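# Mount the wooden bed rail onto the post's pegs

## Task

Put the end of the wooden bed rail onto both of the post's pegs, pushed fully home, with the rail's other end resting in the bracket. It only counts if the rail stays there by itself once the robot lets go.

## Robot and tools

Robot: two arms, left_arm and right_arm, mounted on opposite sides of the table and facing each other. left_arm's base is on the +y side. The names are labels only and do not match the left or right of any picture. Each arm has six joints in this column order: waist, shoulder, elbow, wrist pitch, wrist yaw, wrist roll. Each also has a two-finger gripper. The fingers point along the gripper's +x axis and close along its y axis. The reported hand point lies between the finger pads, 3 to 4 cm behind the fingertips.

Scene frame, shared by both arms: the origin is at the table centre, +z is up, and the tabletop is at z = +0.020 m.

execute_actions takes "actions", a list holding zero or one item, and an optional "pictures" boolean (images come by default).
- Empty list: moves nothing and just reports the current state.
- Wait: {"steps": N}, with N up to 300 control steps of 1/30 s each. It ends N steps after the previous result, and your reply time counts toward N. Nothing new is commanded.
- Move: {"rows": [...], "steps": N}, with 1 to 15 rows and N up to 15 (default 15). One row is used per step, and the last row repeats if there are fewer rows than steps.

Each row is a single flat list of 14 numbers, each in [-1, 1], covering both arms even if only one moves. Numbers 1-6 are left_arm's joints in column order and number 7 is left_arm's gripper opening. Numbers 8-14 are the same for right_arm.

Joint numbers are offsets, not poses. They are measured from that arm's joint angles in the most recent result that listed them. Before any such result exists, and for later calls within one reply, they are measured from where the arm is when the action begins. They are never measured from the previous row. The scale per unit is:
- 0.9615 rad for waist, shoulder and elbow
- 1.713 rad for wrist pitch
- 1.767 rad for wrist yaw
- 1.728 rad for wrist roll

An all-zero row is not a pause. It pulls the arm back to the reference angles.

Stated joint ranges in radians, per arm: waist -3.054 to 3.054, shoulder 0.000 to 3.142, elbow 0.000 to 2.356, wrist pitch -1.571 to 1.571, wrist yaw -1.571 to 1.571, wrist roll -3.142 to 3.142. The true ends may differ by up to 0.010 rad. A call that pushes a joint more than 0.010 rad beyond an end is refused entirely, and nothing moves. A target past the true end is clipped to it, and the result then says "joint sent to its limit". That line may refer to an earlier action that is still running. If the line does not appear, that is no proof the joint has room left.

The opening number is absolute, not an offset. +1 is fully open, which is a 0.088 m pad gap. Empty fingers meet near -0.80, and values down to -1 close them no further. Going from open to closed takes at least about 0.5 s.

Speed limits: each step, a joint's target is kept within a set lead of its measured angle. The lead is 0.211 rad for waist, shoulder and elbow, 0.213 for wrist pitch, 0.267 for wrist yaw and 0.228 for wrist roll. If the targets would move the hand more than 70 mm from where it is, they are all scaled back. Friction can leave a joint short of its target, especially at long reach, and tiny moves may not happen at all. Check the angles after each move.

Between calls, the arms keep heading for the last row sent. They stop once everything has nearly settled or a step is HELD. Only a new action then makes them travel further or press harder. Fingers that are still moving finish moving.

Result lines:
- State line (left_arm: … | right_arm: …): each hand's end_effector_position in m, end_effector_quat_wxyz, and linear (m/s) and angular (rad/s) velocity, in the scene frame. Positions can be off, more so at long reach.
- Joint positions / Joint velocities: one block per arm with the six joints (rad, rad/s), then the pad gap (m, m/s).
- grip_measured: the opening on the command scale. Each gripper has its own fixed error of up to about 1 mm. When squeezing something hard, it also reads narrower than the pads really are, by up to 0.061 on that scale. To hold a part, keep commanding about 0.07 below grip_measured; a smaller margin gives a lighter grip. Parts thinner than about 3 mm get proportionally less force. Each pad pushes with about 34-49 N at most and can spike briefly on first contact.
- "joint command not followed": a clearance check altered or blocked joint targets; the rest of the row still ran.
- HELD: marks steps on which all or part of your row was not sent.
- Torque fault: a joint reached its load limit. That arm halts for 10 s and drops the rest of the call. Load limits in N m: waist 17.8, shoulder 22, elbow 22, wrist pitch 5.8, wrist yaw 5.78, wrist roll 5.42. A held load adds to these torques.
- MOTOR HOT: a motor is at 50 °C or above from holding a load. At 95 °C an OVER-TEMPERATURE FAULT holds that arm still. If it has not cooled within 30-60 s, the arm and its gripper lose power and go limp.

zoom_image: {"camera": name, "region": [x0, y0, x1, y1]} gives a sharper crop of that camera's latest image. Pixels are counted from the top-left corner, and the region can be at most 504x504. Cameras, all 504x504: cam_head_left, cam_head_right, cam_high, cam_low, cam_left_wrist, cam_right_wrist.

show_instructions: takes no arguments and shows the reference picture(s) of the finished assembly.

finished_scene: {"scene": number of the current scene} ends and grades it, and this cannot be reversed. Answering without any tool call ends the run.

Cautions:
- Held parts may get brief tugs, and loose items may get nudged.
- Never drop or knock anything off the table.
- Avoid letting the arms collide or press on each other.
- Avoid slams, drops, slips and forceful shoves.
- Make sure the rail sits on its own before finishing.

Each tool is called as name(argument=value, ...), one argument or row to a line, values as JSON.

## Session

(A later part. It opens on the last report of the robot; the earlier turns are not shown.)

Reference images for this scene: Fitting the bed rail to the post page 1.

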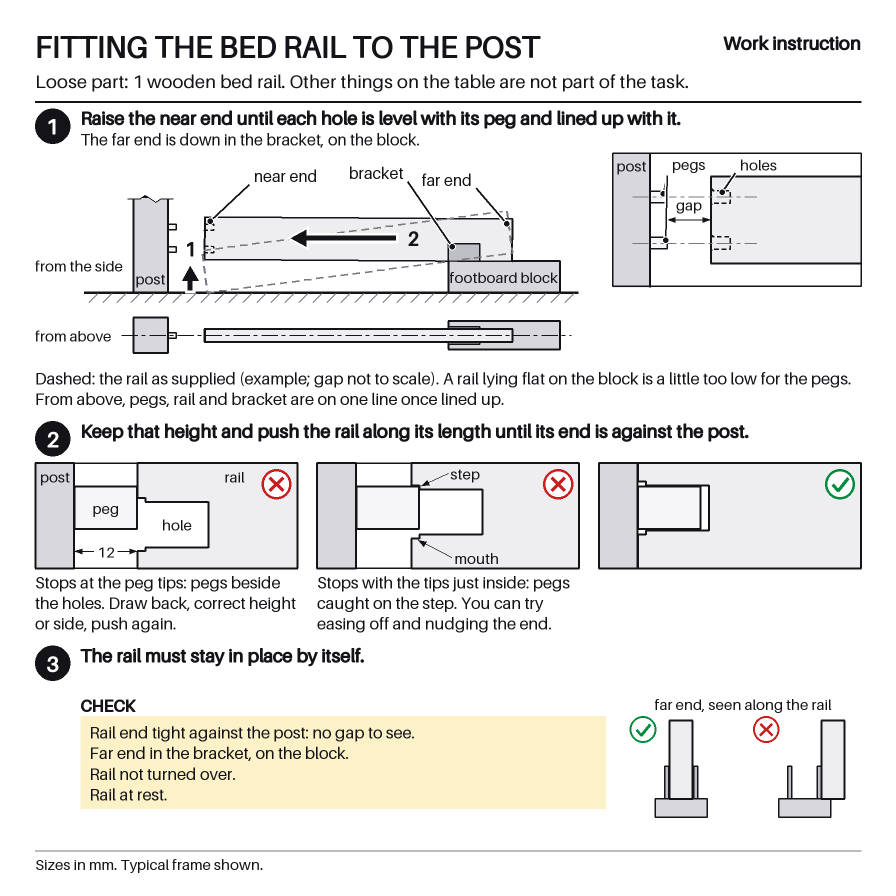

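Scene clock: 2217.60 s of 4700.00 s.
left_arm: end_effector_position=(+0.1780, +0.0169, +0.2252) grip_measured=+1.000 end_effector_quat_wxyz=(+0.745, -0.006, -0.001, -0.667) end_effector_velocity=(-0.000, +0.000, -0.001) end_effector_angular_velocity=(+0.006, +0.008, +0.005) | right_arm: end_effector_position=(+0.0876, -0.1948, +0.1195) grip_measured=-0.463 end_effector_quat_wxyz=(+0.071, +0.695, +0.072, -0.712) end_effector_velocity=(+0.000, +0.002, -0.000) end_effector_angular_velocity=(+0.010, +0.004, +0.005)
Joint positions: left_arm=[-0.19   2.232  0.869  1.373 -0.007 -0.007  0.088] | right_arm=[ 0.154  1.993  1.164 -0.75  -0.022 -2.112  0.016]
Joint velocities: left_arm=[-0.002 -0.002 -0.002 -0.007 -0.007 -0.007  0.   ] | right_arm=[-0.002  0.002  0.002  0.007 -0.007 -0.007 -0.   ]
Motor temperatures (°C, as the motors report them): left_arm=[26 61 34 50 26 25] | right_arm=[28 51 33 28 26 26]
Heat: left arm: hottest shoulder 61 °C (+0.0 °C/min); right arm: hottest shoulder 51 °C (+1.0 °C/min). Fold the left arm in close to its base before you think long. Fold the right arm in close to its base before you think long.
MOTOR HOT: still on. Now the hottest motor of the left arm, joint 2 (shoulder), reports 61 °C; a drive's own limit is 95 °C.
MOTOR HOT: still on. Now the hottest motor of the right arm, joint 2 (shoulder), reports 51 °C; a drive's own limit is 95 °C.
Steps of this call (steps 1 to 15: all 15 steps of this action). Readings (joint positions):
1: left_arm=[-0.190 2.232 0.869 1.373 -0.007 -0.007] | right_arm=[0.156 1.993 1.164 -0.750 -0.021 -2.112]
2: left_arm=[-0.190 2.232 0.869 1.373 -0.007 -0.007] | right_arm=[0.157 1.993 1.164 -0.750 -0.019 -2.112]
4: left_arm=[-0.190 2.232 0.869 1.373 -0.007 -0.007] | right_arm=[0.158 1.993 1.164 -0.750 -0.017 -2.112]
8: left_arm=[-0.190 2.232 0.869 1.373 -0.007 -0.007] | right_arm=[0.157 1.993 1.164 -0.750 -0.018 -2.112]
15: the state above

execute_actions(
  actions=[
    {"rows":[[0,0,0,0,0,0,1,0.006,0.014,0,0,0.005,0,-0.9],[0,0,0,0,0,0,1,0.006,0.014,0,0,0.005,0,-0.9],[0,0,0,0,0,0,1,0.006,0.014,0,0,0.005,0,-0.9],[0,0,0,0,0,0,1,0.006,0.014,0,0,0.005,0,-0.9],[0,0,0,0,0,0,1,0.006,0.014,0,0,0.005,0,-0.9],[0,0,0,0,0,0,1,0.006,0.003,0,0,0.005,0,-0.9],[0,0,0,0,0,0,1,0.006,0.003,0,0,0.005,0,-0.9],[0,0,0,0,0,0,1,-0.025,0.003,0.0,0,0.008,0,-0.9]],"steps":15},
  ],
  pictures=false,
)

execute_actions(
  actions=[
    {"rows":[[0,0,0,0,0,0,1,0.006,0.012,0,0,0.005,0,-0.9],[0,0,0,0,0,0,1,0.006,0.012,0,0,0.005,0,-0.9],[0,0,0,0,0,0,1,0.006,0.012,0,0,0.005,0,-0.9],[0,0,0,0,0,0,1,0.006,0.012,0,0,0.005,0,-0.9],[0,0,0,0,0,0,1,0.006,0.012,0,0,0.005,0,-0.9],[0,0,0,0,0,0,1,0.006,0.002,0,0,0.005,0,-0.9],[0,0,0,0,0,0,1,0.006,0.002,0,0,0.005,0,-0.9],[0,0,0,0,0,0,1,-0.025,0.002,0.0,0,0.008,0,-0.9]],"steps":15},
  ],
  pictures=false,
)

execute_actions(
  actions=[
    {"rows":[[0,0,0,0,0,0,1,0.006,0.012,0,0,0.005,0,-0.9],[0,0,0,0,0,0,1,0.006,0.012,0,0,0.005,0,-0.9],[0,0,0,0,0,0,1,0.006,0.012,0,0,0.005,0,-0.9],[0,0,0,0,0,0,1,0.006,0.012,0,0,0.005,0,-0.9],[0,0,0,0,0,0,1,0.006,0.012,0,0,0.005,0,-0.9],[0,0,0,0,0,0,1,0.006,0.002,0,0,0.005,0,-0.9],[0,0,0,0,0,0,1,0.006,0.002,0,0,0.005,0,-0.9],[0,0,0,0,0,0,1,-0.025,0.002,0.0,0,0.008,0,-0.9]],"steps":15},
  ],
  pictures=false,
)

Scene clock: 2227.57 s of 4700.00 s.
left_arm: end_effector_position=(+0.1780, +0.0169, +0.2252) grip_measured=+1.000 end_effector_quat_wxyz=(+0.745, -0.006, -0.001, -0.667) end_effector_velocity=(-0.000, +0.002, -0.003) end_effector_angular_velocity=(+0.011, +0.009, +0.005) | right_arm: end_effector_position=(+0.0873, -0.1950, +0.1182) grip_measured=-0.463 end_effector_quat_wxyz=(+0.072, +0.695, +0.071, -0.712) end_effector_velocity=(+0.001, -0.002, +0.000) end_effector_angular_velocity=(-0.004, +0.009, -0.000)
Joint positions: left_arm=[-0.19   2.232  0.869  1.373 -0.007 -0.007  0.088] | right_arm=[ 0.155  1.997  1.164 -0.749 -0.022 -2.112  0.016]
Joint velocities: left_arm=[-0.002 -0.002 -0.007 -0.007 -0.007 -0.007  0.   ] | right_arm=[-0.007 -0.002 -0.002 -0.007 -0.007 -0.007 -0.   ]
Motor temperatures (°C, as the motors report them): left_arm=[26 61 34 50 26 25] | right_arm=[29 51 33 28 26 26]
Heat: left arm: hottest shoulder 61 °C (+0.0 °C/min); right arm: hottest shoulder 51 °C (+0.0 °C/min). Fold the left arm in close to its base before you think long. Fold the right arm in close to its base before you think long.
MOTOR HOT: still on. Now the hottest motor of the left arm, joint 2 (shoulder), reports 61 °C; a drive's own limit is 95 °C.
MOTOR HOT: still on. Now the hottest motor of the right arm, joint 2 (shoulder), reports 51 °C; a drive's own limit is 95 °C.
Steps of this call (steps 1 to 15: the robot went on to your last target; steps 16 to 90: nothing new was sent; then 6.47 s passed at rest; steps 91 to 105: all 15 steps of this action). Readings (joint positions):
91: left_arm=[-0.190 2.232 0.869 1.373 -0.007 -0.007] | right_arm=[0.156 1.994 1.164 -0.750 -0.022 -2.112]
92: left_arm=[-0.190 2.232 0.869 1.373 -0.007 -0.007] | right_arm=[0.157 1.995 1.164 -0.750 -0.019 -2.112]
94: left_arm=[-0.190 2.232 0.869 1.373 -0.007 -0.007] | right_arm=[0.159 1.997 1.164 -0.749 -0.017 -2.112]
98: left_arm=[-0.190 2.232 0.869 1.373 -0.007 -0.007] | right_arm=[0.158 1.997 1.164 -0.749 -0.017 -2.112]
105: the state above

Scene clock: 2228.07 s of 4700.00 s.
left_arm: end_effector_position=(+0.1780, +0.0169, +0.2252) grip_measured=+1.000 end_effector_quat_wxyz=(+0.745, -0.006, -0.001, -0.667) end_effector_velocity=(-0.000, +0.000, -0.004) end_effector_angular_velocity=(+0.021, +0.010, +0.005) | right_arm: end_effector_position=(+0.0872, -0.1951, +0.1178) grip_measured=-0.463 end_effector_quat_wxyz=(+0.072, +0.695, +0.071, -0.712) end_effector_velocity=(+0.003, -0.003, +0.000) end_effector_angular_velocity=(-0.009, -0.004, +0.000)
Joint positions: left_arm=[-0.19   2.232  0.869  1.373 -0.007 -0.007  0.088] | right_arm=[ 0.156  1.998  1.164 -0.749 -0.021 -2.112  0.016]
Joint velocities: left_arm=[-0.002 -0.002 -0.002 -0.022 -0.007 -0.007  0.   ] | right_arm=[-0.007 -0.002 -0.002 -0.007  0.007 -0.007 -0.   ]
Motor temperatures (°C, as the motors report them): left_arm=[26 61 34 50 26 25] | right_arm=[29 51 33 28 26 26]
Heat: left arm: hottest shoulder 61 °C (+0.0 °C/min); right arm: hottest shoulder 51 °C (+0.0 °C/min). Fold the left arm in close to its base before you think long. Fold the right arm in close to its base before you think long.
MOTOR HOT: still on. Now the hottest motor of the left arm, joint 2 (shoulder), reports 61 °C; a drive's own limit is 95 °C.
MOTOR HOT: still on. Now the hottest motor of the right arm, joint 2 (shoulder), reports 51 °C; a drive's own limit is 95 °C.
Steps of this call (steps 1 to 15: all 15 steps of this action). Readings (joint positions):
1: left_arm=[-0.190 2.232 0.869 1.373 -0.007 -0.007] | right_arm=[0.157 1.997 1.164 -0.749 -0.021 -2.112]
2: left_arm=[-0.190 2.232 0.869 1.373 -0.007 -0.007] | right_arm=[0.158 1.997 1.164 -0.749 -0.018 -2.112]
4: left_arm=[-0.190 2.232 0.869 1.373 -0.007 -0.007] | right_arm=[0.159 1.998 1.164 -0.749 -0.016 -2.112]
8: left_arm=[-0.190 2.232 0.869 1.373 -0.007 -0.007] | right_arm=[0.158 1.998 1.164 -0.749 -0.017 -2.112]
15: the state above

Scene clock: 2228.57 s of 4700.00 s.
left_arm: end_effector_position=(+0.1780, +0.0169, +0.2252) grip_measured=+1.000 end_effector_quat_wxyz=(+0.745, -0.006, -0.001, -0.667) end_effector_velocity=(-0.005, +0.000, +0.002) end_effector_angular_velocity=(-0.010, +0.021, -0.015) | right_arm: end_effector_position=(+0.0872, -0.1951, +0.1177) grip_measured=-0.463 end_effector_quat_wxyz=(+0.072, +0.695, +0.071, -0.712) end_effector_velocity=(-0.001, -0.002, +0.000) end_effector_angular_velocity=(-0.004, +0.009, +0.005)
Joint positions: left_arm=[-0.19   2.232  0.869  1.373 -0.007 -0.007  0.088] | right_arm=[ 0.156  1.998  1.164 -0.748 -0.021 -2.112  0.016]
Joint velocities: left_arm=[-0.007 -0.002 -0.002  0.007  0.007 -0.022  0.   ] | right_arm=[-0.002 -0.002 -0.002 -0.007 -0.007 -0.007 -0.   ]
Motor temperatures (°C, as the motors report them): left_arm=[26 61 34 50 26 25] | right_arm=[28 51 33 28 26 26]
Heat: left arm: hottest shoulder 61 °C (+0.0 °C/min); right arm: hottest shoulder 51 °C (+0.0 °C/min). Fold the left arm in close to its base before you think long. Fold the right arm in close to its base before you think long.
MOTOR HOT: still on. Now the hottest motor of the left arm, joint 2 (shoulder), reports 61 °C; a drive's own limit is 95 °C.
MOTOR HOT: still on. Now the hottest motor of the right arm, joint 2 (shoulder), reports 51 °C; a drive's own limit is 95 °C.
Steps of this call (steps 1 to 15: all 15 steps of this action). Readings (joint positions):
1: left_arm=[-0.190 2.232 0.869 1.373 -0.007 -0.007] | right_arm=[0.157 1.998 1.164 -0.749 -0.020 -2.112]
2: left_arm=[-0.190 2.232 0.869 1.373 -0.007 -0.007] | right_arm=[0.158 1.998 1.164 -0.749 -0.017 -2.112]
4: left_arm=[-0.190 2.232 0.869 1.373 -0.007 -0.007] | right_arm=[0.159 1.998 1.164 -0.749 -0.016 -2.112]
8: left_arm=[-0.190 2.232 0.869 1.373 -0.007 -0.007] | right_arm=[0.158 1.998 1.164 -0.748 -0.017 -2.112]
15: the state above

execute_actions(
  actions=[
    {"rows":[[0,0,0,0,0,0,1,0.006,0.004,0.01,-0.003,0.005,0,-0.9],[0,0,0,0,0,0,1,0.006,0.008,0.02,-0.005,0.005,0,-0.9],[0,0,0,0,0,0,1,0.006,0.012,0.025,-0.007,0.005,0,-0.9],[0,0,0,0,0,0,1,0.006,0.012,0.025,-0.008,0.005,0,-0.9],[0,0,0,0,0,0,1,0.006,0.012,0.025,-0.008,0.005,0,-0.9],[0,0,0,0,0,0,1,0.006,0.012,0.025,-0.008,0.005,0,-0.9],[0,0,0,0,0,0,1,0.006,0.005,0.007,-0.007,0.005,0,-0.9],[0,0,0,0,0,0,1,0.006,0.005,0.007,-0.007,0.005,0,-0.9],[0,0,0,0,0,0,1,-0.025,0.005,0.007,-0.007,0.008,0,-0.9]],"steps":15},
  ],
  pictures=false,
)

Scene clock: 2239.13 s of 4700.00 s.
left_arm: end_effector_position=(+0.1780, +0.0169, +0.2252) grip_measured=+1.000 end_effector_quat_wxyz=(+0.745, -0.006, -0.001, -0.667) end_effector_velocity=(-0.000, +0.000, -0.002) end_effector_angular_velocity=(+0.016, +0.009, +0.005) | right_arm: end_effector_position=(+0.0873, -0.1949, +0.1179) grip_measured=-0.463 end_effector_quat_wxyz=(+0.074, +0.694, +0.070, -0.712) end_effector_velocity=(-0.001, -0.007, -0.001) end_effector_angular_velocity=(-0.022, +0.016, +0.015)
Joint positions: left_arm=[-0.19   2.232  0.869  1.373 -0.007 -0.007  0.088] | right_arm=[ 0.156  2.001  1.169 -0.754 -0.021 -2.112  0.016]
Joint velocities: left_arm=[-0.002 -0.007 -0.002 -0.022 -0.007 -0.007  0.   ] | right_arm=[-0.007 -0.002 -0.007 -0.022 -0.007 -0.022 -0.   ]
Motor temperatures (°C, as the motors report them): left_arm=[26 61 34 50 26 25] | right_arm=[29 51 33 28 26 26]
Heat: left arm: hottest shoulder 61 °C (+0.0 °C/min); right arm: hottest shoulder 51 °C (+0.0 °C/min). Fold the left arm in close to its base before you think long. Fold the right arm in close to its base before you think long.
MOTOR HOT: still on. Now the hottest motor of the left arm, joint 2 (shoulder), reports 61 °C; a drive's own limit is 95 °C.
MOTOR HOT: still on. Now the hottest motor of the right arm, joint 2 (shoulder), reports 51 °C; a drive's own limit is 95 °C.
Steps of this call (steps 1 to 15: the robot went on to your last target; steps 16 to 90: nothing new was sent; then 7.07 s passed at rest; steps 91 to 105: all 15 steps of this action). Readings (joint positions):
91: left_arm=[-0.190 2.232 0.869 1.373 -0.007 -0.007] | right_arm=[0.157 1.998 1.164 -0.748 -0.020 -2.112]
92: left_arm=[-0.190 2.232 0.869 1.373 -0.007 -0.007] | right_arm=[0.158 1.998 1.164 -0.748 -0.017 -2.112]
94: left_arm=[-0.190 2.232 0.869 1.373 -0.007 -0.007] | right_arm=[0.159 2.000 1.167 -0.751 -0.016 -2.112]
98: left_arm=[-0.190 2.232 0.869 1.373 -0.007 -0.007] | right_arm=[0.160 2.001 1.169 -0.754 -0.015 -2.112]
105: the state above

Works cleanly (tilt −0.004). Repeat.

execute_actions(
  actions=[
    {"rows":[[0,0,0,0,0,0,1,0.006,0.004,0.01,-0.003,0.005,0,-0.9],[0,0,0,0,0,0,1,0.006,0.008,0.02,-0.005,0.005,0,-0.9],[0,0,0,0,0,0,1,0.006,0.012,0.025,-0.007,0.005,0,-0.9],[0,0,0,0,0,0,1,0.006,0.012,0.025,-0.008,0.005,0,-0.9],[0,0,0,0,0,0,1,0.006,0.012,0.025,-0.008,0.005,0,-0.9],[0,0,0,0,0,0,1,0.006,0.012,0.025,-0.008,0.005,0,-0.9],[0,0,0,0,0,0,1,0.006,0.005,0.007,-0.007,0.005,0,-0.9],[0,0,0,0,0,0,1,0.006,0.005,0.007,-0.007,0.005,0,-0.9],[0,0,0,0,0,0,1,-0.025,0.005,0.007,-0.007,0.008,0,-0.9]],"steps":15},
  ],
  pictures=false,
)

execute_actions(
  actions=[
    {"rows":[[0,0,0,0,0,0,1,0.006,0.004,0.01,-0.003,0.005,0,-0.9],[0,0,0,0,0,0,1,0.006,0.008,0.02,-0.005,0.005,0,-0.9],[0,0,0,0,0,0,1,0.006,0.012,0.025,-0.007,0.005,0,-0.9],[0,0,0,0,0,0,1,0.006,0.012,0.025,-0.008,0.005,0,-0.9],[0,0,0,0,0,0,1,0.006,0.012,0.025,-0.008,0.005,0,-0.9],[0,0,0,0,0,0,1,0.006,0.012,0.025,-0.008,0.005,0,-0.9],[0,0,0,0,0,0,1,0.006,0.005,0.007,-0.007,0.005,0,-0.9],[0,0,0,0,0,0,1,0.006,0.005,0.007,-0.007,0.005,0,-0.9],[0,0,0,0,0,0,1,-0.025,0.005,0.007,-0.007,0.008,0,-0.9]],"steps":15},
  ],
  pictures=false,
)

execute_actions(
  actions=[
    {"rows":[[0,0,0,0,0,0,1,0.006,0.004,0.01,-0.003,0.005,0,-0.9],[0,0,0,0,0,0,1,0.006,0.008,0.02,-0.005,0.005,0,-0.9],[0,0,0,0,0,0,1,0.006,0.012,0.025,-0.007,0.005,0,-0.9],[0,0,0,0,0,0,1,0.006,0.012,0.025,-0.008,0.005,0,-0.9],[0,0,0,0,0,0,1,0.006,0.012,0.025,-0.008,0.005,0,-0.9],[0,0,0,0,0,0,1,0.006,0.012,0.025,-0.008,0.005,0,-0.9],[0,0,0,0,0,0,1,0.006,0.005,0.007,-0.007,0.005,0,-0.9],[0,0,0,0,0,0,1,0.006,0.005,0.007,-0.007,0.005,0,-0.9],[0,0,0,0,0,0,1,-0.025,0.005,0.007,-0.007,0.008,0,-0.9]],"steps":15},
  ],
  pictures=false,
)

Scene clock: 2252.83 s of 4700.00 s.
left_arm: end_effector_position=(+0.1780, +0.0169, +0.2252) grip_measured=+1.000 end_effector_quat_wxyz=(+0.745, -0.006, -0.001, -0.667) end_effector_velocity=(-0.003, +0.001, -0.004) end_effector_angular_velocity=(+0.021, +0.010, -0.000) | right_arm: end_effector_position=(+0.0873, -0.1948, +0.1179) grip_measured=-0.463 end_effector_quat_wxyz=(+0.076, +0.694, +0.069, -0.713) end_effector_velocity=(+0.002, +0.001, +0.000) end_effector_angular_velocity=(+0.010, +0.005, -0.000)
Joint positions: left_arm=[-0.19   2.232  0.869  1.373 -0.007 -0.007  0.088] | right_arm=[ 0.156  2.004  1.174 -0.76  -0.02  -2.112  0.016]
Joint velocities: left_arm=[-0.007 -0.007 -0.007 -0.022 -0.007 -0.007  0.   ] | right_arm=[-0.007 -0.002 -0.002  0.007 -0.007 -0.007  0.   ]
Motor temperatures (°C, as the motors report them): left_arm=[26 61 34 50 26 25] | right_arm=[29 51 33 28 26 26]
Heat: left arm: hottest shoulder 61 °C (+0.0 °C/min); right arm: hottest shoulder 51 °C (+0.0 °C/min). Fold the left arm in close to its base before you think long. Fold the right arm in close to its base before you think long.
MOTOR HOT: still on. Now the hottest motor of the left arm, joint 2 (shoulder), reports 61 °C; a drive's own limit is 95 °C.
MOTOR HOT: still on. Now the hottest motor of the right arm, joint 2 (shoulder), reports 51 °C; a drive's own limit is 95 °C.
Steps of this call (steps 1 to 15: the robot went on to your last target; steps 16 to 90: nothing new was sent; then 10.20 s passed at rest; steps 91 to 105: all 15 steps of this action). Readings (joint positions):
91: left_arm=[-0.190 2.232 0.869 1.373 -0.007 -0.007] | right_arm=[0.157 2.001 1.169 -0.754 -0.020 -2.112]
92: left_arm=[-0.190 2.232 0.869 1.373 -0.007 -0.007] | right_arm=[0.159 2.001 1.169 -0.754 -0.017 -2.112]
94: left_arm=[-0.190 2.232 0.869 1.373 -0.007 -0.007] | right_arm=[0.160 2.003 1.172 -0.758 -0.015 -2.112]
98: left_arm=[-0.190 2.232 0.869 1.373 -0.007 -0.007] | right_arm=[0.160 2.004 1.174 -0.760 -0.014 -2.112]
105: the state above

Scene clock: 2253.33 s of 4700.00 s.
left_arm: end_effector_position=(+0.1780, +0.0169, +0.2252) grip_measured=+1.000 end_effector_quat_wxyz=(+0.745, -0.006, -0.001, -0.667) end_effector_velocity=(-0.000, -0.001, -0.002) end_effector_angular_velocity=(+0.008, -0.006, +0.005) | right_arm: end_effector_position=(+0.0873, -0.1947, +0.1180) grip_measured=-0.463 end_effector_quat_wxyz=(+0.077, +0.693, +0.067, -0.713) end_effector_velocity=(+0.001, -0.004, -0.001) end_effector_angular_velocity=(-0.013, -0.003, +0.020)
Joint positions: left_arm=[-0.19   2.232  0.869  1.373 -0.007 -0.007  0.088] | right_arm=[ 0.157  2.008  1.179 -0.767 -0.019 -2.112  0.016]
Joint velocities: left_arm=[-0.002  0.002  0.002 -0.007 -0.007  0.007  0.   ] | right_arm=[-0.002 -0.002 -0.007 -0.007  0.007 -0.022 -0.   ]
Motor temperatures (°C, as the motors report them): left_arm=[26 61 34 50 26 25] | right_arm=[29 51 34 28 26 26]
Heat: left arm: hottest shoulder 61 °C (+0.0 °C/min); right arm: hottest shoulder 51 °C (+0.0 °C/min). Fold the left arm in close to its base before you think long. Fold the right arm in close to its base before you think long.
MOTOR HOT: still on. Now the hottest motor of the left arm, joint 2 (shoulder), reports 61 °C; a drive's own limit is 95 °C.
MOTOR HOT: still on. Now the hottest motor of the right arm, joint 2 (shoulder), reports 51 °C; a drive's own limit is 95 °C.
Steps of this call (steps 1 to 15: all 15 steps of this action). Readings (joint positions):
1: left_arm=[-0.190 2.232 0.869 1.373 -0.007 -0.007] | right_arm=[0.158 2.004 1.174 -0.760 -0.019 -2.112]
2: left_arm=[-0.190 2.232 0.869 1.373 -0.007 -0.007] | right_arm=[0.159 2.004 1.174 -0.760 -0.016 -2.112]
4: left_arm=[-0.190 2.232 0.869 1.373 -0.007 -0.007] | right_arm=[0.160 2.006 1.177 -0.764 -0.014 -2.112]
8: left_arm=[-0.190 2.232 0.869 1.373 -0.007 -0.007] | right_arm=[0.161 2.008 1.179 -0.766 -0.013 -2.112]
15: the state above

Scene clock: 2253.83 s of 4700.00 s.
left_arm: end_effector_position=(+0.1780, +0.0169, +0.2252) grip_measured=+1.000 end_effector_quat_wxyz=(+0.745, -0.006, -0.001, -0.667) end_effector_velocity=(-0.000, +0.002, -0.005) end_effector_angular_velocity=(+0.016, +0.009, +0.005) | right_arm: end_effector_position=(+0.0874, -0.1944, +0.1183) grip_measured=-0.463 end_effector_quat_wxyz=(+0.078, +0.693, +0.066, -0.713) end_effector_velocity=(-0.001, -0.007, -0.001) end_effector_angular_velocity=(-0.023, +0.016, -0.000)
Joint positions: left_arm=[-0.19   2.232  0.869  1.373 -0.007 -0.007  0.088] | right_arm=[ 0.157  2.01   1.184 -0.773 -0.019 -2.112  0.016]
Joint velocities: left_arm=[-0.002  0.002 -0.007 -0.007 -0.007 -0.007  0.   ] | right_arm=[-0.007 -0.002 -0.007 -0.022 -0.007 -0.007 -0.   ]
Motor temperatures (°C, as the motors report them): left_arm=[26 61 34 50 26 25] | right_arm=[29 51 34 28 26 26]
Heat: left arm: hottest shoulder 61 °C (+0.0 °C/min); right arm: hottest shoulder 51 °C (+0.0 °C/min). Fold the left arm in close to its base before you think long. Fold the right arm in close to its base before you think long.
MOTOR HOT: still on. Now the hottest motor of the left arm, joint 2 (shoulder), reports 61 °C; a drive's own limit is 95 °C.
MOTOR HOT: still on. Now the hottest motor of the right arm, joint 2 (shoulder), reports 51 °C; a drive's own limit is 95 °C.
Steps of this call (steps 1 to 15: all 15 steps of this action). Readings (joint positions):
1: left_arm=[-0.190 2.232 0.869 1.373 -0.007 -0.007] | right_arm=[0.158 2.008 1.179 -0.767 -0.018 -2.112]
2: left_arm=[-0.190 2.232 0.869 1.373 -0.007 -0.007] | right_arm=[0.160 2.008 1.179 -0.767 -0.015 -2.112]
4: left_arm=[-0.190 2.232 0.869 1.373 -0.007 -0.007] | right_arm=[0.161 2.009 1.183 -0.770 -0.013 -2.112]
8: left_arm=[-0.190 2.232 0.869 1.373 -0.007 -0.007] | right_arm=[0.161 2.010 1.184 -0.772 -0.013 -2.112]
15: the state above

execute_actions(
  actions=[
    {"rows":[[0,0,0,0,0,0,1,0.006,-0.036,-0.008,0.003,0.005,0,-0.9],[0,0,0,0,0,0,1,0.006,-0.036,-0.012,0.005,0.005,0,-0.9],[0,0,0,0,0,0,1,0.006,-0.036,-0.014,0.006,0.005,0,-0.9],[0,0,0,0,0,0,1,0.006,-0.036,-0.014,0.006,0.005,0,-0.9],[0,0,0,0,0,0,1,0.006,-0.036,-0.014,0.006,0.005,0,-0.9],[0,0,0,0,0,0,1,0.006,-0.036,-0.014,0.006,0.005,0,-0.9],[0,0,0,0,0,0,1,0.006,-0.003,-0.006,0.004,0.005,0,-0.9],[0,0,0,0,0,0,1,0.006,-0.003,-0.006,0.004,0.005,0,-0.9],[0,0,0,0,0,0,1,-0.025,-0.003,-0.006,0.004,0.008,0,-0.9]],"steps":15},
  ],
  pictures=false,
)

execute_actions(
  actions=[
    {"rows":[[0,0,0,0,0,0,1,0.006,-0.036,-0.008,0.003,0.005,0,-0.9],[0,0,0,0,0,0,1,0.006,-0.036,-0.012,0.005,0.005,0,-0.9],[0,0,0,0,0,0,1,0.006,-0.036,-0.014,0.006,0.005,0,-0.9],[0,0,0,0,0,0,1,0.006,-0.036,-0.014,0.006,0.005,0,-0.9],[0,0,0,0,0,0,1,0.006,-0.036,-0.014,0.006,0.005,0,-0.9],[0,0,0,0,0,0,1,0.006,-0.036,-0.014,0.006,0.005,0,-0.9],[0,0,0,0,0,0,1,0.006,-0.003,-0.006,0.004,0.005,0,-0.9],[0,0,0,0,0,0,1,0.006,-0.003,-0.006,0.004,0.005,0,-0.9],[0,0,0,0,0,0,1,-0.025,-0.003,-0.006,0.004,0.008,0,-0.9]],"steps":15},
  ],
  pictures=false,
)

execute_actions(
  actions=[
    {"rows":[[0,0,0,0,0,0,1,0.006,-0.036,-0.008,0.003,0.005,0,-0.9],[0,0,0,0,0,0,1,0.006,-0.036,-0.012,0.005,0.005,0,-0.9],[0,0,0,0,0,0,1,0.006,-0.036,-0.014,0.006,0.005,0,-0.9],[0,0,0,0,0,0,1,0.006,-0.036,-0.014,0.006,0.005,0,-0.9],[0,0,0,0,0,0,1,0.006,-0.036,-0.014,0.006,0.005,0,-0.9],[0,0,0,0,0,0,1,0.006,-0.036,-0.014,0.006,0.005,0,-0.9],[0,0,0,0,0,0,1,0.006,-0.003,-0.006,0.004,0.005,0,-0.9],[0,0,0,0,0,0,1,0.006,-0.003,-0.006,0.004,0.005,0,-0.9],[0,0,0,0,0,0,1,-0.025,-0.003,-0.006,0.004,0.008,0,-0.9]],"steps":15},
  ],
  pictures=false,
)

execute_actions(
  actions=[
    {"rows":[[0,0,0,0,0,0,1,0.006,-0.036,-0.008,0.003,0.005,0,-0.9],[0,0,0,0,0,0,1,0.006,-0.036,-0.012,0.005,0.005,0,-0.9],[0,0,0,0,0,0,1,0.006,-0.036,-0.014,0.006,0.005,0,-0.9],[0,0,0,0,0,0,1,0.006,-0.036,-0.014,0.006,0.005,0,-0.9],[0,0,0,0,0,0,1,0.006,-0.036,-0.014,0.006,0.005,0,-0.9],[0,0,0,0,0,0,1,0.006,-0.036,-0.014,0.006,0.005,0,-0.9],[0,0,0,0,0,0,1,0.006,-0.003,-0.006,0.004,0.005,0,-0.9],[0,0,0,0,0,0,1,0.006,-0.003,-0.006,0.004,0.005,0,-0.9],[0,0,0,0,0,0,1,-0.025,-0.003,-0.006,0.004,0.008,0,-0.9]],"steps":15},
  ],
  pictures=false,
)

Scene clock: 2268.17 s of 4700.00 s.
left_arm: end_effector_position=(+0.1780, +0.0169, +0.2252) grip_measured=+1.000 end_effector_quat_wxyz=(+0.745, -0.006, -0.001, -0.667) end_effector_velocity=(-0.000, +0.001, -0.004) end_effector_angular_velocity=(+0.021, +0.009, -0.005) | right_arm: end_effector_position=(+0.0874, -0.1943, +0.1185) grip_measured=-0.463 end_effector_quat_wxyz=(+0.076, +0.694, +0.068, -0.713) end_effector_velocity=(-0.003, -0.001, +0.002) end_effector_angular_velocity=(+0.005, +0.022, +0.019)
Joint positions: left_arm=[-0.19   2.232  0.869  1.373 -0.007 -0.007  0.088] | right_arm=[ 0.157  2.006  1.179 -0.765 -0.019 -2.112  0.016]
Joint velocities: left_arm=[ 0.002 -0.007 -0.007 -0.022  0.007 -0.007  0.   ] | right_arm=[-0.002 -0.007 -0.002 -0.007 -0.022 -0.022 -0.   ]
Motor temperatures (°C, as the motors report them): left_arm=[26 61 34 50 26 25] | right_arm=[29 51 34 28 26 26]
Heat: left arm: hottest shoulder 61 °C (+0.0 °C/min); right arm: hottest shoulder 51 °C (+0.0 °C/min). Fold the left arm in close to its base before you think long. Fold the right arm in close to its base before you think long.
MOTOR HOT: still on. Now the hottest motor of the left arm, joint 2 (shoulder), reports 61 °C; a drive's own limit is 95 °C.
MOTOR HOT: still on. Now the hottest motor of the right arm, joint 2 (shoulder), reports 51 °C; a drive's own limit is 95 °C.
Steps of this call (steps 1 to 15: the robot went on to your last target; steps 16 to 90: nothing new was sent; then 10.83 s passed at rest; steps 91 to 105: all 15 steps of this action). Readings (joint positions):
91: left_arm=[-0.190 2.232 0.869 1.373 -0.007 -0.007] | right_arm=[0.159 2.010 1.184 -0.773 -0.017 -2.112]
92: left_arm=[-0.190 2.232 0.869 1.373 -0.007 -0.007] | right_arm=[0.160 2.009 1.184 -0.772 -0.015 -2.112]
94: left_arm=[-0.190 2.232 0.869 1.373 -0.007 -0.007] | right_arm=[0.161 2.007 1.181 -0.768 -0.013 -2.112]
98: left_arm=[-0.190 2.232 0.869 1.373 -0.007 -0.007] | right_arm=[0.161 2.006 1.179 -0.765 -0.013 -2.112]
105: the state above

Scene clock: 2268.67 s of 4700.00 s.
left_arm: end_effector_position=(+0.1780, +0.0169, +0.2252) grip_measured=+1.000 end_effector_quat_wxyz=(+0.745, -0.006, -0.001, -0.667) end_effector_velocity=(-0.000, +0.000, -0.001) end_effector_angular_velocity=(+0.006, +0.008, +0.005) | right_arm: end_effector_position=(+0.0873, -0.1944, +0.1183) grip_measured=-0.463 end_effector_quat_wxyz=(+0.075, +0.695, +0.070, -0.712) end_effector_velocity=(-0.000, +0.001, +0.000) end_effector_angular_velocity=(+0.014, +0.018, -0.000)
Joint positions: left_arm=[-0.19   2.232  0.869  1.373 -0.007 -0.007  0.088] | right_arm=[ 0.157  2.002  1.172 -0.757 -0.019 -2.112  0.016]
Joint velocities: left_arm=[-0.002 -0.002 -0.002 -0.007 -0.007 -0.007  0.   ] | right_arm=[-0.007 -0.002 -0.002  0.007 -0.022 -0.007 -0.   ]
Motor temperatures (°C, as the motors report them): left_arm=[26 61 34 50 26 25] | right_arm=[29 51 34 28 26 26]
Heat: left arm: hottest shoulder 61 °C (+0.0 °C/min); right arm: hottest shoulder 51 °C (+0.0 °C/min). Fold the left arm in close to its base before you think long. Fold the right arm in close to its base before you think long.
MOTOR HOT: still on. Now the hottest motor of the left arm, joint 2 (shoulder), reports 61 °C; a drive's own limit is 95 °C.
MOTOR HOT: still on. Now the hottest motor of the right arm, joint 2 (shoulder), reports 51 °C; a drive's own limit is 95 °C.
Steps of this call (steps 1 to 15: all 15 steps of this action). Readings (joint positions):
1: left_arm=[-0.190 2.232 0.869 1.373 -0.007 -0.007] | right_arm=[0.158 2.006 1.178 -0.765 -0.017 -2.112]
2: left_arm=[-0.190 2.232 0.869 1.373 -0.007 -0.007] | right_arm=[0.160 2.005 1.177 -0.764 -0.015 -2.112]
4: left_arm=[-0.190 2.232 0.869 1.373 -0.007 -0.007] | right_arm=[0.161 2.003 1.174 -0.760 -0.013 -2.112]
8: left_arm=[-0.190 2.232 0.869 1.373 -0.007 -0.007] | right_arm=[0.161 2.002 1.172 -0.757 -0.013 -2.112]
15: the state above

Scene clock: 2269.17 s of 4700.00 s.
left_arm: end_effector_position=(+0.1780, +0.0169, +0.2252) grip_measured=+1.000 end_effector_quat_wxyz=(+0.745, -0.006, -0.001, -0.667) end_effector_velocity=(+0.002, +0.002, -0.003) end_effector_angular_velocity=(+0.010, +0.023, +0.019) | right_arm: end_effector_position=(+0.0873, -0.1947, +0.1182) grip_measured=-0.463 end_effector_quat_wxyz=(+0.073, +0.696, +0.072, -0.711) end_effector_velocity=(-0.002, -0.003, -0.001) end_effector_angular_velocity=(-0.004, +0.025, -0.000)
Joint positions: left_arm=[-0.19   2.232  0.869  1.373 -0.007 -0.007  0.088] | right_arm=[ 0.157  1.998  1.166 -0.75  -0.019 -2.112  0.016]
Joint velocities: left_arm=[-0.002 -0.002 -0.007 -0.007 -0.022 -0.022  0.   ] | right_arm=[-0.007 -0.002 -0.007 -0.007 -0.022 -0.007 -0.   ]
Motor temperatures (°C, as the motors report them): left_arm=[26 61 34 50 26 25] | right_arm=[29 51 34 28 26 26]
Heat: left arm: hottest shoulder 61 °C (+0.0 °C/min); right arm: hottest shoulder 51 °C (+0.0 °C/min). Fold the left arm in close to its base before you think long. Fold the right arm in close to its base before you think long.
MOTOR HOT: still on. Now the hottest motor of the left arm, joint 2 (shoulder), reports 61 °C; a drive's own limit is 95 °C.
MOTOR HOT: still on. Now the hottest motor of the right arm, joint 2 (shoulder), reports 51 °C; a drive's own limit is 95 °C.
Steps of this call (steps 1 to 15: all 15 steps of this action). Readings (joint positions):
1: left_arm=[-0.190 2.232 0.869 1.373 -0.007 -0.007] | right_arm=[0.158 2.002 1.172 -0.757 -0.017 -2.112]
2: left_arm=[-0.190 2.232 0.869 1.373 -0.007 -0.007] | right_arm=[0.160 2.001 1.171 -0.756 -0.015 -2.112]
4: left_arm=[-0.190 2.232 0.869 1.373 -0.007 -0.007] | right_arm=[0.160 2.000 1.168 -0.752 -0.013 -2.112]
8: left_arm=[-0.190 2.232 0.869 1.373 -0.007 -0.007] | right_arm=[0.161 1.998 1.166 -0.750 -0.013 -2.112]
15: the state above

Scene clock: 2269.67 s of 4700.00 s.
left_arm: end_effector_position=(+0.1780, +0.0169, +0.2252) grip_measured=+1.000 end_effector_quat_wxyz=(+0.745, -0.006, -0.001, -0.667) end_effector_velocity=(-0.000, +0.001, +0.002) end_effector_angular_velocity=(-0.008, +0.007, +0.005) | right_arm: end_effector_position=(+0.0873, -0.1949, +0.1182) grip_measured=-0.463 end_effector_quat_wxyz=(+0.071, +0.696, +0.073, -0.711) end_effector_velocity=(-0.001, -0.001, +0.002) end_effector_angular_velocity=(+0.005, +0.022, +0.015)
Joint positions: left_arm=[-0.19   2.232  0.869  1.373 -0.007 -0.007  0.088] | right_arm=[ 0.156  1.994  1.159 -0.743 -0.019 -2.112  0.016]
Joint velocities: left_arm=[-0.002 -0.002 -0.002  0.007 -0.007 -0.007  0.   ] | right_arm=[-0.007 -0.007 -0.002 -0.007 -0.022 -0.022 -0.   ]
Motor temperatures (°C, as the motors report them): left_arm=[26 61 34 50 26 25] | right_arm=[29 51 34 28 26 26]
Heat: left arm: hottest shoulder 61 °C (+0.0 °C/min); right arm: hottest shoulder 51 °C (+0.0 °C/min). Fold the left arm in close to its base before you think long. Fold the right arm in close to its base before you think long.
MOTOR HOT: still on. Now the hottest motor of the left arm, joint 2 (shoulder), reports 61 °C; a drive's own limit is 95 °C.
MOTOR HOT: still on. Now the hottest motor of the right arm, joint 2 (shoulder), reports 51 °C; a drive's own limit is 95 °C.
Steps of this call (steps 1 to 15: all 15 steps of this action). Readings (joint positions):
1: left_arm=[-0.190 2.232 0.869 1.373 -0.007 -0.007] | right_arm=[0.158 1.998 1.165 -0.750 -0.018 -2.112]
2: left_arm=[-0.190 2.232 0.869 1.373 -0.007 -0.007] | right_arm=[0.159 1.997 1.164 -0.749 -0.016 -2.112]
4: left_arm=[-0.190 2.232 0.869 1.373 -0.007 -0.007] | right_arm=[0.160 1.995 1.161 -0.745 -0.014 -2.112]
8: left_arm=[-0.190 2.232 0.869 1.373 -0.007 -0.007] | right_arm=[0.160 1.994 1.159 -0.743 -0.014 -2.112]
15: the state above

execute_actions(
  actions=[
    {"rows":[[0,0,0,0,0,0,1,0.006,-0.036,-0.008,0.003,0.005,0,-0.9],[0,0,0,0,0,0,1,0.006,-0.036,-0.012,0.005,0.005,0,-0.9],[0,0,0,0,0,0,1,0.006,-0.036,-0.014,0.006,0.005,0,-0.9],[0,0,0,0,0,0,1,0.006,-0.036,-0.014,0.006,0.005,0,-0.9],[0,0,0,0,0,0,1,0.006,-0.036,-0.014,0.006,0.005,0,-0.9],[0,0,0,0,0,0,1,0.006,-0.036,-0.014,0.006,0.005,0,-0.9],[0,0,0,0,0,0,1,0.006,-0.003,-0.006,0.004,0.005,0,-0.9],[0,0,0,0,0,0,1,0.006,-0.003,-0.006,0.004,0.005,0,-0.9],[0,0,0,0,0,0,1,-0.025,-0.003,-0.006,0.004,0.008,0,-0.9]],"steps":15},
  ],
  pictures=false,
)

execute_actions(
  actions=[
    {"rows":[[0,0,0,0,0,0,1,0.006,-0.036,-0.008,0.003,0.005,0,-0.9],[0,0,0,0,0,0,1,0.006,-0.036,-0.012,0.005,0.005,0,-0.9],[0,0,0,0,0,0,1,0.006,-0.036,-0.014,0.006,0.005,0,-0.9],[0,0,0,0,0,0,1,0.006,-0.036,-0.014,0.006,0.005,0,-0.9],[0,0,0,0,0,0,1,0.006,-0.036,-0.014,0.006,0.005,0,-0.9],[0,0,0,0,0,0,1,0.006,-0.036,-0.014,0.006,0.005,0,-0.9],[0,0,0,0,0,0,1,0.006,-0.003,-0.006,0.004,0.005,0,-0.9],[0,0,0,0,0,0,1,0.006,-0.003,-0.006,0.004,0.005,0,-0.9],[0,0,0,0,0,0,1,-0.025,-0.003,-0.006,0.004,0.008,0,-0.9]],"steps":15},
  ],
  pictures=false,
)

execute_actions(
  actions=[
    {"rows":[[0,0,0,0,0,0,1,0.006,-0.036,-0.008,0.003,0.005,0,-0.9],[0,0,0,0,0,0,1,0.006,-0.036,-0.012,0.005,0.005,0,-0.9],[0,0,0,0,0,0,1,0.006,-0.036,-0.014,0.006,0.005,0,-0.9],[0,0,0,0,0,0,1,0.006,-0.036,-0.014,0.006,0.005,0,-0.9],[0,0,0,0,0,0,1,0.006,-0.036,-0.014,0.006,0.005,0,-0.9],[0,0,0,0,0,0,1,0.006,-0.036,-0.014,0.006,0.005,0,-0.9],[0,0,0,0,0,0,1,0.006,-0.003,-0.006,0.004,0.005,0,-0.9],[0,0,0,0,0,0,1,0.006,-0.003,-0.006,0.004,0.005,0,-0.9],[0,0,0,0,0,0,1,-0.025,-0.003,-0.006,0.004,0.008,0,-0.9]],"steps":15},
  ],
  pictures=false,
)

execute_actions(
  actions=[
    {"rows":[[0,0,0,0,0,0,1,0.006,-0.036,-0.008,0.003,0.005,0,-0.9],[0,0,0,0,0,0,1,0.006,-0.036,-0.012,0.005,0.005,0,-0.9],[0,0,0,0,0,0,1,0.006,-0.036,-0.014,0.006,0.005,0,-0.9],[0,0,0,0,0,0,1,0.006,-0.036,-0.014,0.006,0.005,0,-0.9],[0,0,0,0,0,0,1,0.006,-0.036,-0.014,0.006,0.005,0,-0.9],[0,0,0,0,0,0,1,0.006,-0.036,-0.014,0.006,0.005,0,-0.9],[0,0,0,0,0,0,1,0.006,-0.003,-0.006,0.004,0.005,0,-0.9],[0,0,0,0,0,0,1,0.006,-0.003,-0.006,0.004,0.005,0,-0.9],[0,0,0,0,0,0,1,-0.025,-0.003,-0.006,0.004,0.008,0,-0.9]],"steps":15},
  ],
  pictures=false,
)

Scene clock: 2283.73 s of 4700.00 s.
left_arm: end_effector_position=(+0.1780, +0.0169, +0.2252) grip_measured=+1.000 end_effector_quat_wxyz=(+0.745, -0.006, -0.001, -0.667) end_effector_velocity=(-0.000, +0.000, -0.001) end_effector_angular_velocity=(+0.006, +0.008, +0.005) | right_arm: end_effector_position=(+0.0873, -0.1951, +0.1182) grip_measured=-0.463 end_effector_quat_wxyz=(+0.069, +0.697, +0.075, -0.710) end_effector_velocity=(-0.003, -0.001, +0.000) end_effector_angular_velocity=(+0.001, +0.023, +0.005)
Joint positions: left_arm=[-0.19   2.232  0.869  1.373 -0.007 -0.007  0.088] | right_arm=[ 0.156  1.99   1.153 -0.736 -0.021 -2.112  0.016]
Joint velocities: left_arm=[-0.002 -0.002 -0.002 -0.007 -0.007 -0.007  0.   ] | right_arm=[-0.002 -0.002 -0.002 -0.007 -0.022 -0.007 -0.   ]
Motor temperatures (°C, as the motors report them): left_arm=[26 61 34 50 26 25] | right_arm=[29 51 33 28 26 26]
Heat: left arm: hottest shoulder 61 °C (+0.0 °C/min); right arm: hottest shoulder 51 °C (+0.0 °C/min). Fold the left arm in close to its base before you think long. Fold the right arm in close to its base before you think long.
MOTOR HOT: still on. Now the hottest motor of the left arm, joint 2 (shoulder), reports 61 °C; a drive's own limit is 95 °C.
MOTOR HOT: still on. Now the hottest motor of the right arm, joint 2 (shoulder), reports 51 °C; a drive's own limit is 95 °C.
Steps of this call (steps 1 to 15: the robot went on to your last target; steps 16 to 90: nothing new was sent; then 10.57 s passed at rest; steps 91 to 105: all 15 steps of this action). Readings (joint positions):
91: left_arm=[-0.190 2.232 0.869 1.373 -0.007 -0.007] | right_arm=[0.157 1.994 1.159 -0.743 -0.019 -2.112]
92: left_arm=[-0.190 2.232 0.869 1.373 -0.007 -0.007] | right_arm=[0.159 1.993 1.158 -0.742 -0.016 -2.112]
94: left_arm=[-0.190 2.232 0.869 1.373 -0.007 -0.007] | right_arm=[0.160 1.991 1.155 -0.738 -0.015 -2.112]
98: left_arm=[-0.190 2.232 0.869 1.373 -0.007 -0.007] | right_arm=[0.160 1.990 1.153 -0.736 -0.014 -2.112]
105: the state above

Scene clock: 2284.23 s of 4700.00 s.
left_arm: end_effector_position=(+0.1780, +0.0169, +0.2252) grip_measured=+1.000 end_effector_quat_wxyz=(+0.745, -0.006, -0.001, -0.667) end_effector_velocity=(+0.002, +0.001, -0.000) end_effector_angular_velocity=(-0.003, +0.007, +0.019) | right_arm: end_effector_position=(+0.0872, -0.1954, +0.1183) grip_measured=-0.463 end_effector_quat_wxyz=(+0.067, +0.697, +0.076, -0.710) end_effector_velocity=(+0.001, -0.001, +0.001) end_effector_angular_velocity=(+0.000, +0.008, +0.000)
Joint positions: left_arm=[-0.19   2.232  0.869  1.373 -0.007 -0.007  0.088] | right_arm=[ 0.155  1.985  1.147 -0.729 -0.021 -2.112  0.016]
Joint velocities: left_arm=[-0.002  0.002 -0.002  0.007 -0.022 -0.007  0.   ] | right_arm=[-0.007 -0.002  0.002 -0.007 -0.007 -0.007 -0.   ]
Motor temperatures (°C, as the motors report them): left_arm=[26 61 34 50 26 25] | right_arm=[29 51 33 28 26 26]
Heat: left arm: hottest shoulder 61 °C (+0.0 °C/min); right arm: hottest shoulder 51 °C (+0.0 °C/min). Fold the left arm in close to its base before you think long. Fold the right arm in close to its base before you think long.
MOTOR HOT: still on. Now the hottest motor of the left arm, joint 2 (shoulder), reports 61 °C; a drive's own limit is 95 °C.
MOTOR HOT: still on. Now the hottest motor of the right arm, joint 2 (shoulder), reports 51 °C; a drive's own limit is 95 °C.
Steps of this call (steps 1 to 15: all 15 steps of this action). Readings (joint positions):
1: left_arm=[-0.190 2.232 0.869 1.373 -0.007 -0.007] | right_arm=[0.157 1.989 1.153 -0.736 -0.019 -2.112]
2: left_arm=[-0.190 2.232 0.869 1.373 -0.007 -0.007] | right_arm=[0.158 1.989 1.152 -0.735 -0.017 -2.112]
4: left_arm=[-0.190 2.232 0.869 1.373 -0.007 -0.007] | right_arm=[0.159 1.987 1.149 -0.731 -0.016 -2.112]
8: left_arm=[-0.190 2.232 0.869 1.373 -0.007 -0.007] | right_arm=[0.159 1.985 1.147 -0.729 -0.016 -2.112]
15: the state above

Scene clock: 2284.73 s of 4700.00 s.
left_arm: end_effector_position=(+0.1780, +0.0169, +0.2252) grip_measured=+1.000 end_effector_quat_wxyz=(+0.745, -0.006, -0.001, -0.667) end_effector_velocity=(-0.000, +0.000, -0.001) end_effector_angular_velocity=(+0.006, +0.008, +0.005) | right_arm: end_effector_position=(+0.0874, -0.1956, +0.1184) grip_measured=-0.463 end_effector_quat_wxyz=(+0.065, +0.697, +0.078, -0.709) end_effector_velocity=(-0.002, -0.004, +0.002) end_effector_angular_velocity=(-0.009, +0.026, +0.000)
Joint positions: left_arm=[-0.19   2.232  0.869  1.373 -0.007 -0.007  0.088] | right_arm=[ 0.154  1.981  1.141 -0.722 -0.023 -2.112  0.016]
Joint velocities: left_arm=[-0.002 -0.002 -0.002 -0.007 -0.007 -0.007  0.   ] | right_arm=[-0.007 -0.007 -0.002 -0.022 -0.022 -0.007 -0.   ]
Motor temperatures (°C, as the motors report them): left_arm=[26 61 34 50 26 25] | right_arm=[29 51 33 28 26 26]
Heat: left arm: hottest shoulder 61 °C (+0.0 °C/min); right arm: hottest shoulder 51 °C (+0.0 °C/min). Fold the left arm in close to its base before you think long. Fold the right arm in close to its base before you think long.
MOTOR HOT: still on. Now the hottest motor of the left arm, joint 2 (shoulder), reports 61 °C; a drive's own limit is 95 °C.
MOTOR HOT: still on. Now the hottest motor of the right arm, joint 2 (shoulder), reports 51 °C; a drive's own limit is 95 °C.
Steps of this call (steps 1 to 15: all 15 steps of this action). Readings (joint positions):
1: left_arm=[-0.190 2.232 0.869 1.373 -0.007 -0.007] | right_arm=[0.156 1.985 1.147 -0.729 -0.021 -2.112]
2: left_arm=[-0.190 2.232 0.869 1.373 -0.007 -0.007] | right_arm=[0.157 1.984 1.146 -0.728 -0.018 -2.112]
4: left_arm=[-0.190 2.232 0.869 1.373 -0.007 -0.007] | right_arm=[0.158 1.982 1.142 -0.724 -0.017 -2.112]
8: left_arm=[-0.190 2.232 0.869 1.373 -0.007 -0.007] | right_arm=[0.158 1.981 1.141 -0.722 -0.017 -2.112]
15: the state above

Scene clock: 2285.23 s of 4700.00 s.
left_arm: end_effector_position=(+0.1780, +0.0169, +0.2252) grip_measured=+1.000 end_effector_quat_wxyz=(+0.745, -0.006, -0.001, -0.667) end_effector_velocity=(-0.000, -0.001, -0.000) end_effector_angular_velocity=(+0.010, +0.023, +0.005) | right_arm: end_effector_position=(+0.0873, -0.1958, +0.1184) grip_measured=-0.463 end_effector_quat_wxyz=(+0.063, +0.698, +0.080, -0.709) end_effector_velocity=(+0.002, -0.004, -0.001) end_effector_angular_velocity=(-0.014, -0.003, -0.015)
Joint positions: left_arm=[-0.19   2.232  0.869  1.373 -0.007 -0.007  0.088] | right_arm=[ 0.153  1.977  1.134 -0.715 -0.024 -2.113  0.016]
Joint velocities: left_arm=[-0.002 -0.007  0.002 -0.022 -0.007 -0.022  0.   ] | right_arm=[-0.007  0.002 -0.002 -0.007  0.007  0.007 -0.   ]
Motor temperatures (°C, as the motors report them): left_arm=[26 61 34 50 26 25] | right_arm=[29 51 33 28 26 26]
Heat: left arm: hottest shoulder 61 °C (+0.0 °C/min); right arm: hottest shoulder 51 °C (+0.0 °C/min). Fold the left arm in close to its base before you think long. Fold the right arm in close to its base before you think long.
MOTOR HOT: still on. Now the hottest motor of the left arm, joint 2 (shoulder), reports 61 °C; a drive's own limit is 95 °C.
MOTOR HOT: still on. Now the hottest motor of the right arm, joint 2 (shoulder), reports 51 °C; a drive's own limit is 95 °C.
Steps of this call (steps 1 to 15: all 15 steps of this action). Readings (joint positions):
1: left_arm=[-0.190 2.232 0.869 1.373 -0.007 -0.007] | right_arm=[0.156 1.981 1.140 -0.722 -0.022 -2.112]
2: left_arm=[-0.190 2.232 0.869 1.373 -0.007 -0.007] | right_arm=[0.157 1.980 1.139 -0.720 -0.019 -2.112]
4: left_arm=[-0.190 2.232 0.869 1.373 -0.007 -0.007] | right_arm=[0.157 1.978 1.136 -0.717 -0.018 -2.112]
8: left_arm=[-0.190 2.232 0.869 1.373 -0.007 -0.007] | right_arm=[0.157 1.977 1.134 -0.715 -0.018 -2.112]
15: the state above

execute_actions(
  actions=[
    {"rows":[[0,0,0,0,0,0,1,0,0,0,0,0,0,-0.6],[0,0,0,0,0,0,1,0,0,0,0,0,0,-0.5],[0,0,0,0,0,0,1,0,0,0,0,0,0,-0.5],[0,0,0,0,0,0,1,0,0,0,0,0,0,-0.45],[0,0,0,0,0,0,1,0,0,0,0,0,0,-0.45],[0,0,0,0,0,0,1,0,0,0,0,0,0,-0.4],[0,0,0,0,0,0,1,0,0,0,0,0,0,-0.4],[0,0,0,0,0,0,1,0,0,0,0,0,0,-0.3],[0,0,0,0,0,0,1,0,0,0,0,0,0,-0.25]],"steps":15},
  ],
)

zoom_image(
  camera="cam_left_wrist",
  region=[190, 290, 290, 390],
)

Scene clock: 2291.43 s of 4700.00 s.
left_arm: end_effector_position=(+0.1780, +0.0169, +0.2252) grip_measured=+1.000 end_effector_quat_wxyz=(+0.745, -0.006, -0.001, -0.667) end_effector_velocity=(-0.000, +0.002, -0.003) end_effector_angular_velocity=(+0.010, +0.023, +0.005) | right_arm: end_effector_position=(+0.0870, -0.1956, +0.1184) grip_measured=-0.266 end_effector_quat_wxyz=(+0.063, +0.698, +0.080, -0.709) end_effector_velocity=(-0.001, +0.002, +0.002) end_effector_angular_velocity=(+0.014, +0.003, -0.005)
Joint positions: left_arm=[-0.19   2.232  0.869  1.373 -0.007 -0.007  0.088] | right_arm=[ 0.154  1.977  1.134 -0.714 -0.025 -2.113  0.026]
Joint velocities: left_arm=[-0.002 -0.002 -0.007 -0.007 -0.007 -0.022  0.   ] | right_arm=[ 0.002 -0.007 -0.002  0.007 -0.007  0.007  0.008]
Motor temperatures (°C, as the motors report them): left_arm=[26 61 34 50 26 25] | right_arm=[29 51 33 28 26 26]
Heat: left arm: hottest shoulder 61 °C (+0.0 °C/min); right arm: hottest shoulder 51 °C (+0.0 °C/min). Fold the left arm in close to its base before you think long. Fold the right arm in close to its base before you think long.
MOTOR HOT: still on. Now the hottest motor of the left arm, joint 2 (shoulder), reports 61 °C; a drive's own limit is 95 °C.
MOTOR HOT: still on. Now the hottest motor of the right arm, joint 2 (shoulder), reports 51 °C; a drive's own limit is 95 °C.
Steps of this call (steps 1 to 15: the robot went on to your last target; steps 16 to 90: nothing new was sent; then 2.70 s passed at rest; steps 91 to 105: all 15 steps of this action). Readings (joint positions):
91: left_arm=[-0.190 2.232 0.869 1.373 -0.007 -0.007] | right_arm=[0.154 1.977 1.134 -0.715 -0.025 -2.113]
92: left_arm=[-0.190 2.232 0.869 1.373 -0.007 -0.007] | right_arm=[0.154 1.977 1.134 -0.715 -0.025 -2.113]
94: left_arm=[-0.190 2.232 0.869 1.373 -0.007 -0.007] | right_arm=[0.154 1.977 1.134 -0.715 -0.025 -2.113]
98: left_arm=[-0.190 2.232 0.869 1.373 -0.007 -0.007] | right_arm=[0.154 1.977 1.134 -0.714 -0.025 -2.113]
105: the state above

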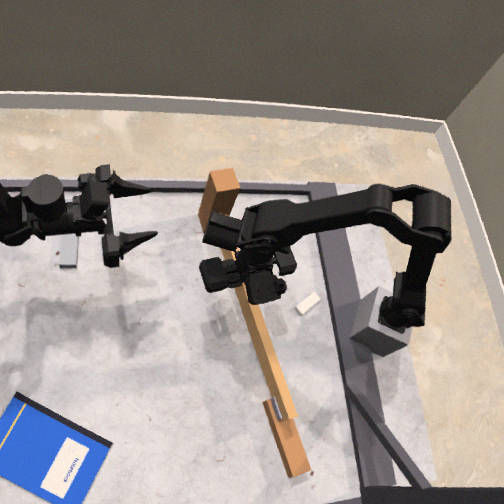

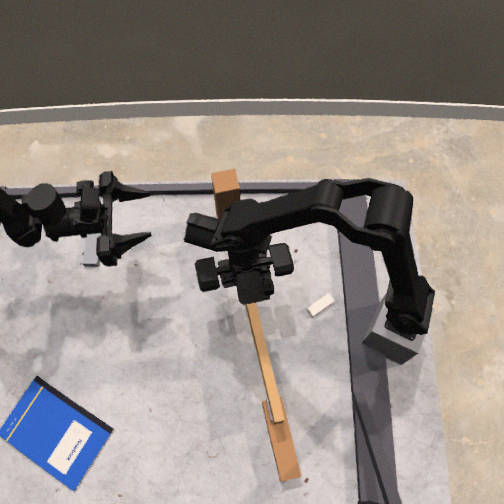

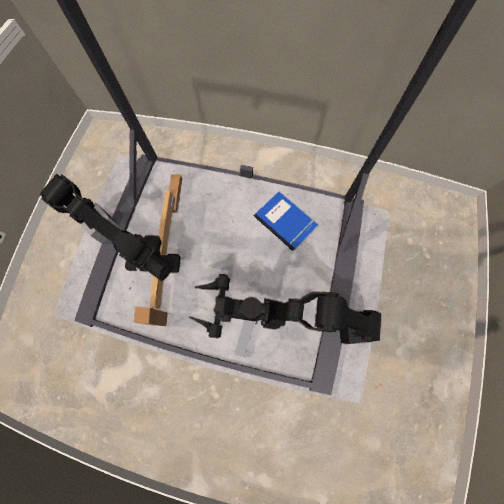

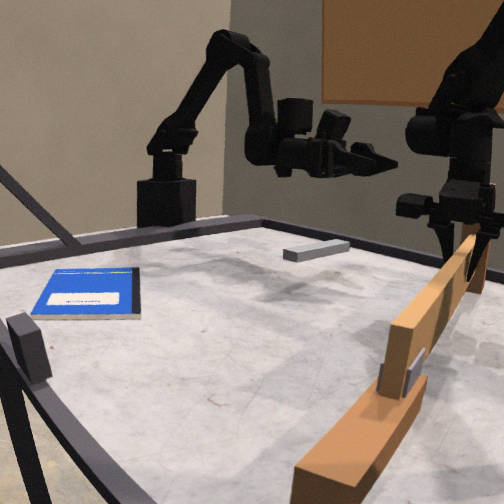

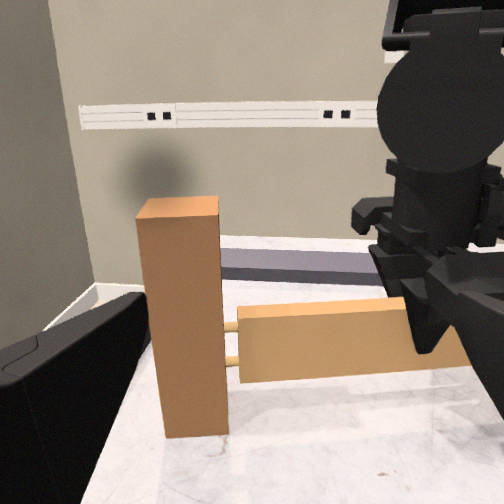

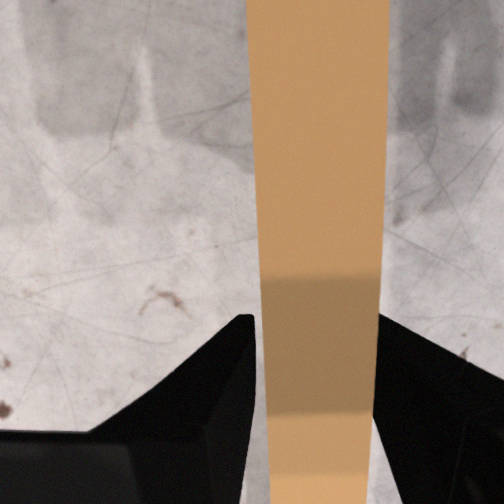

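Region (190, 290, 290, 390) of cam_left_wrist's 504x504 image, scaled by 5.040, with more detail than that image has.

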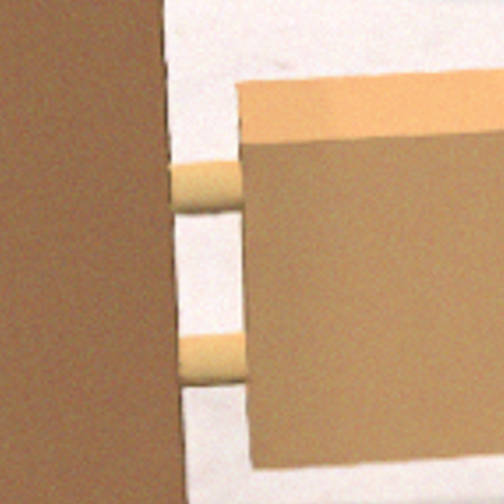

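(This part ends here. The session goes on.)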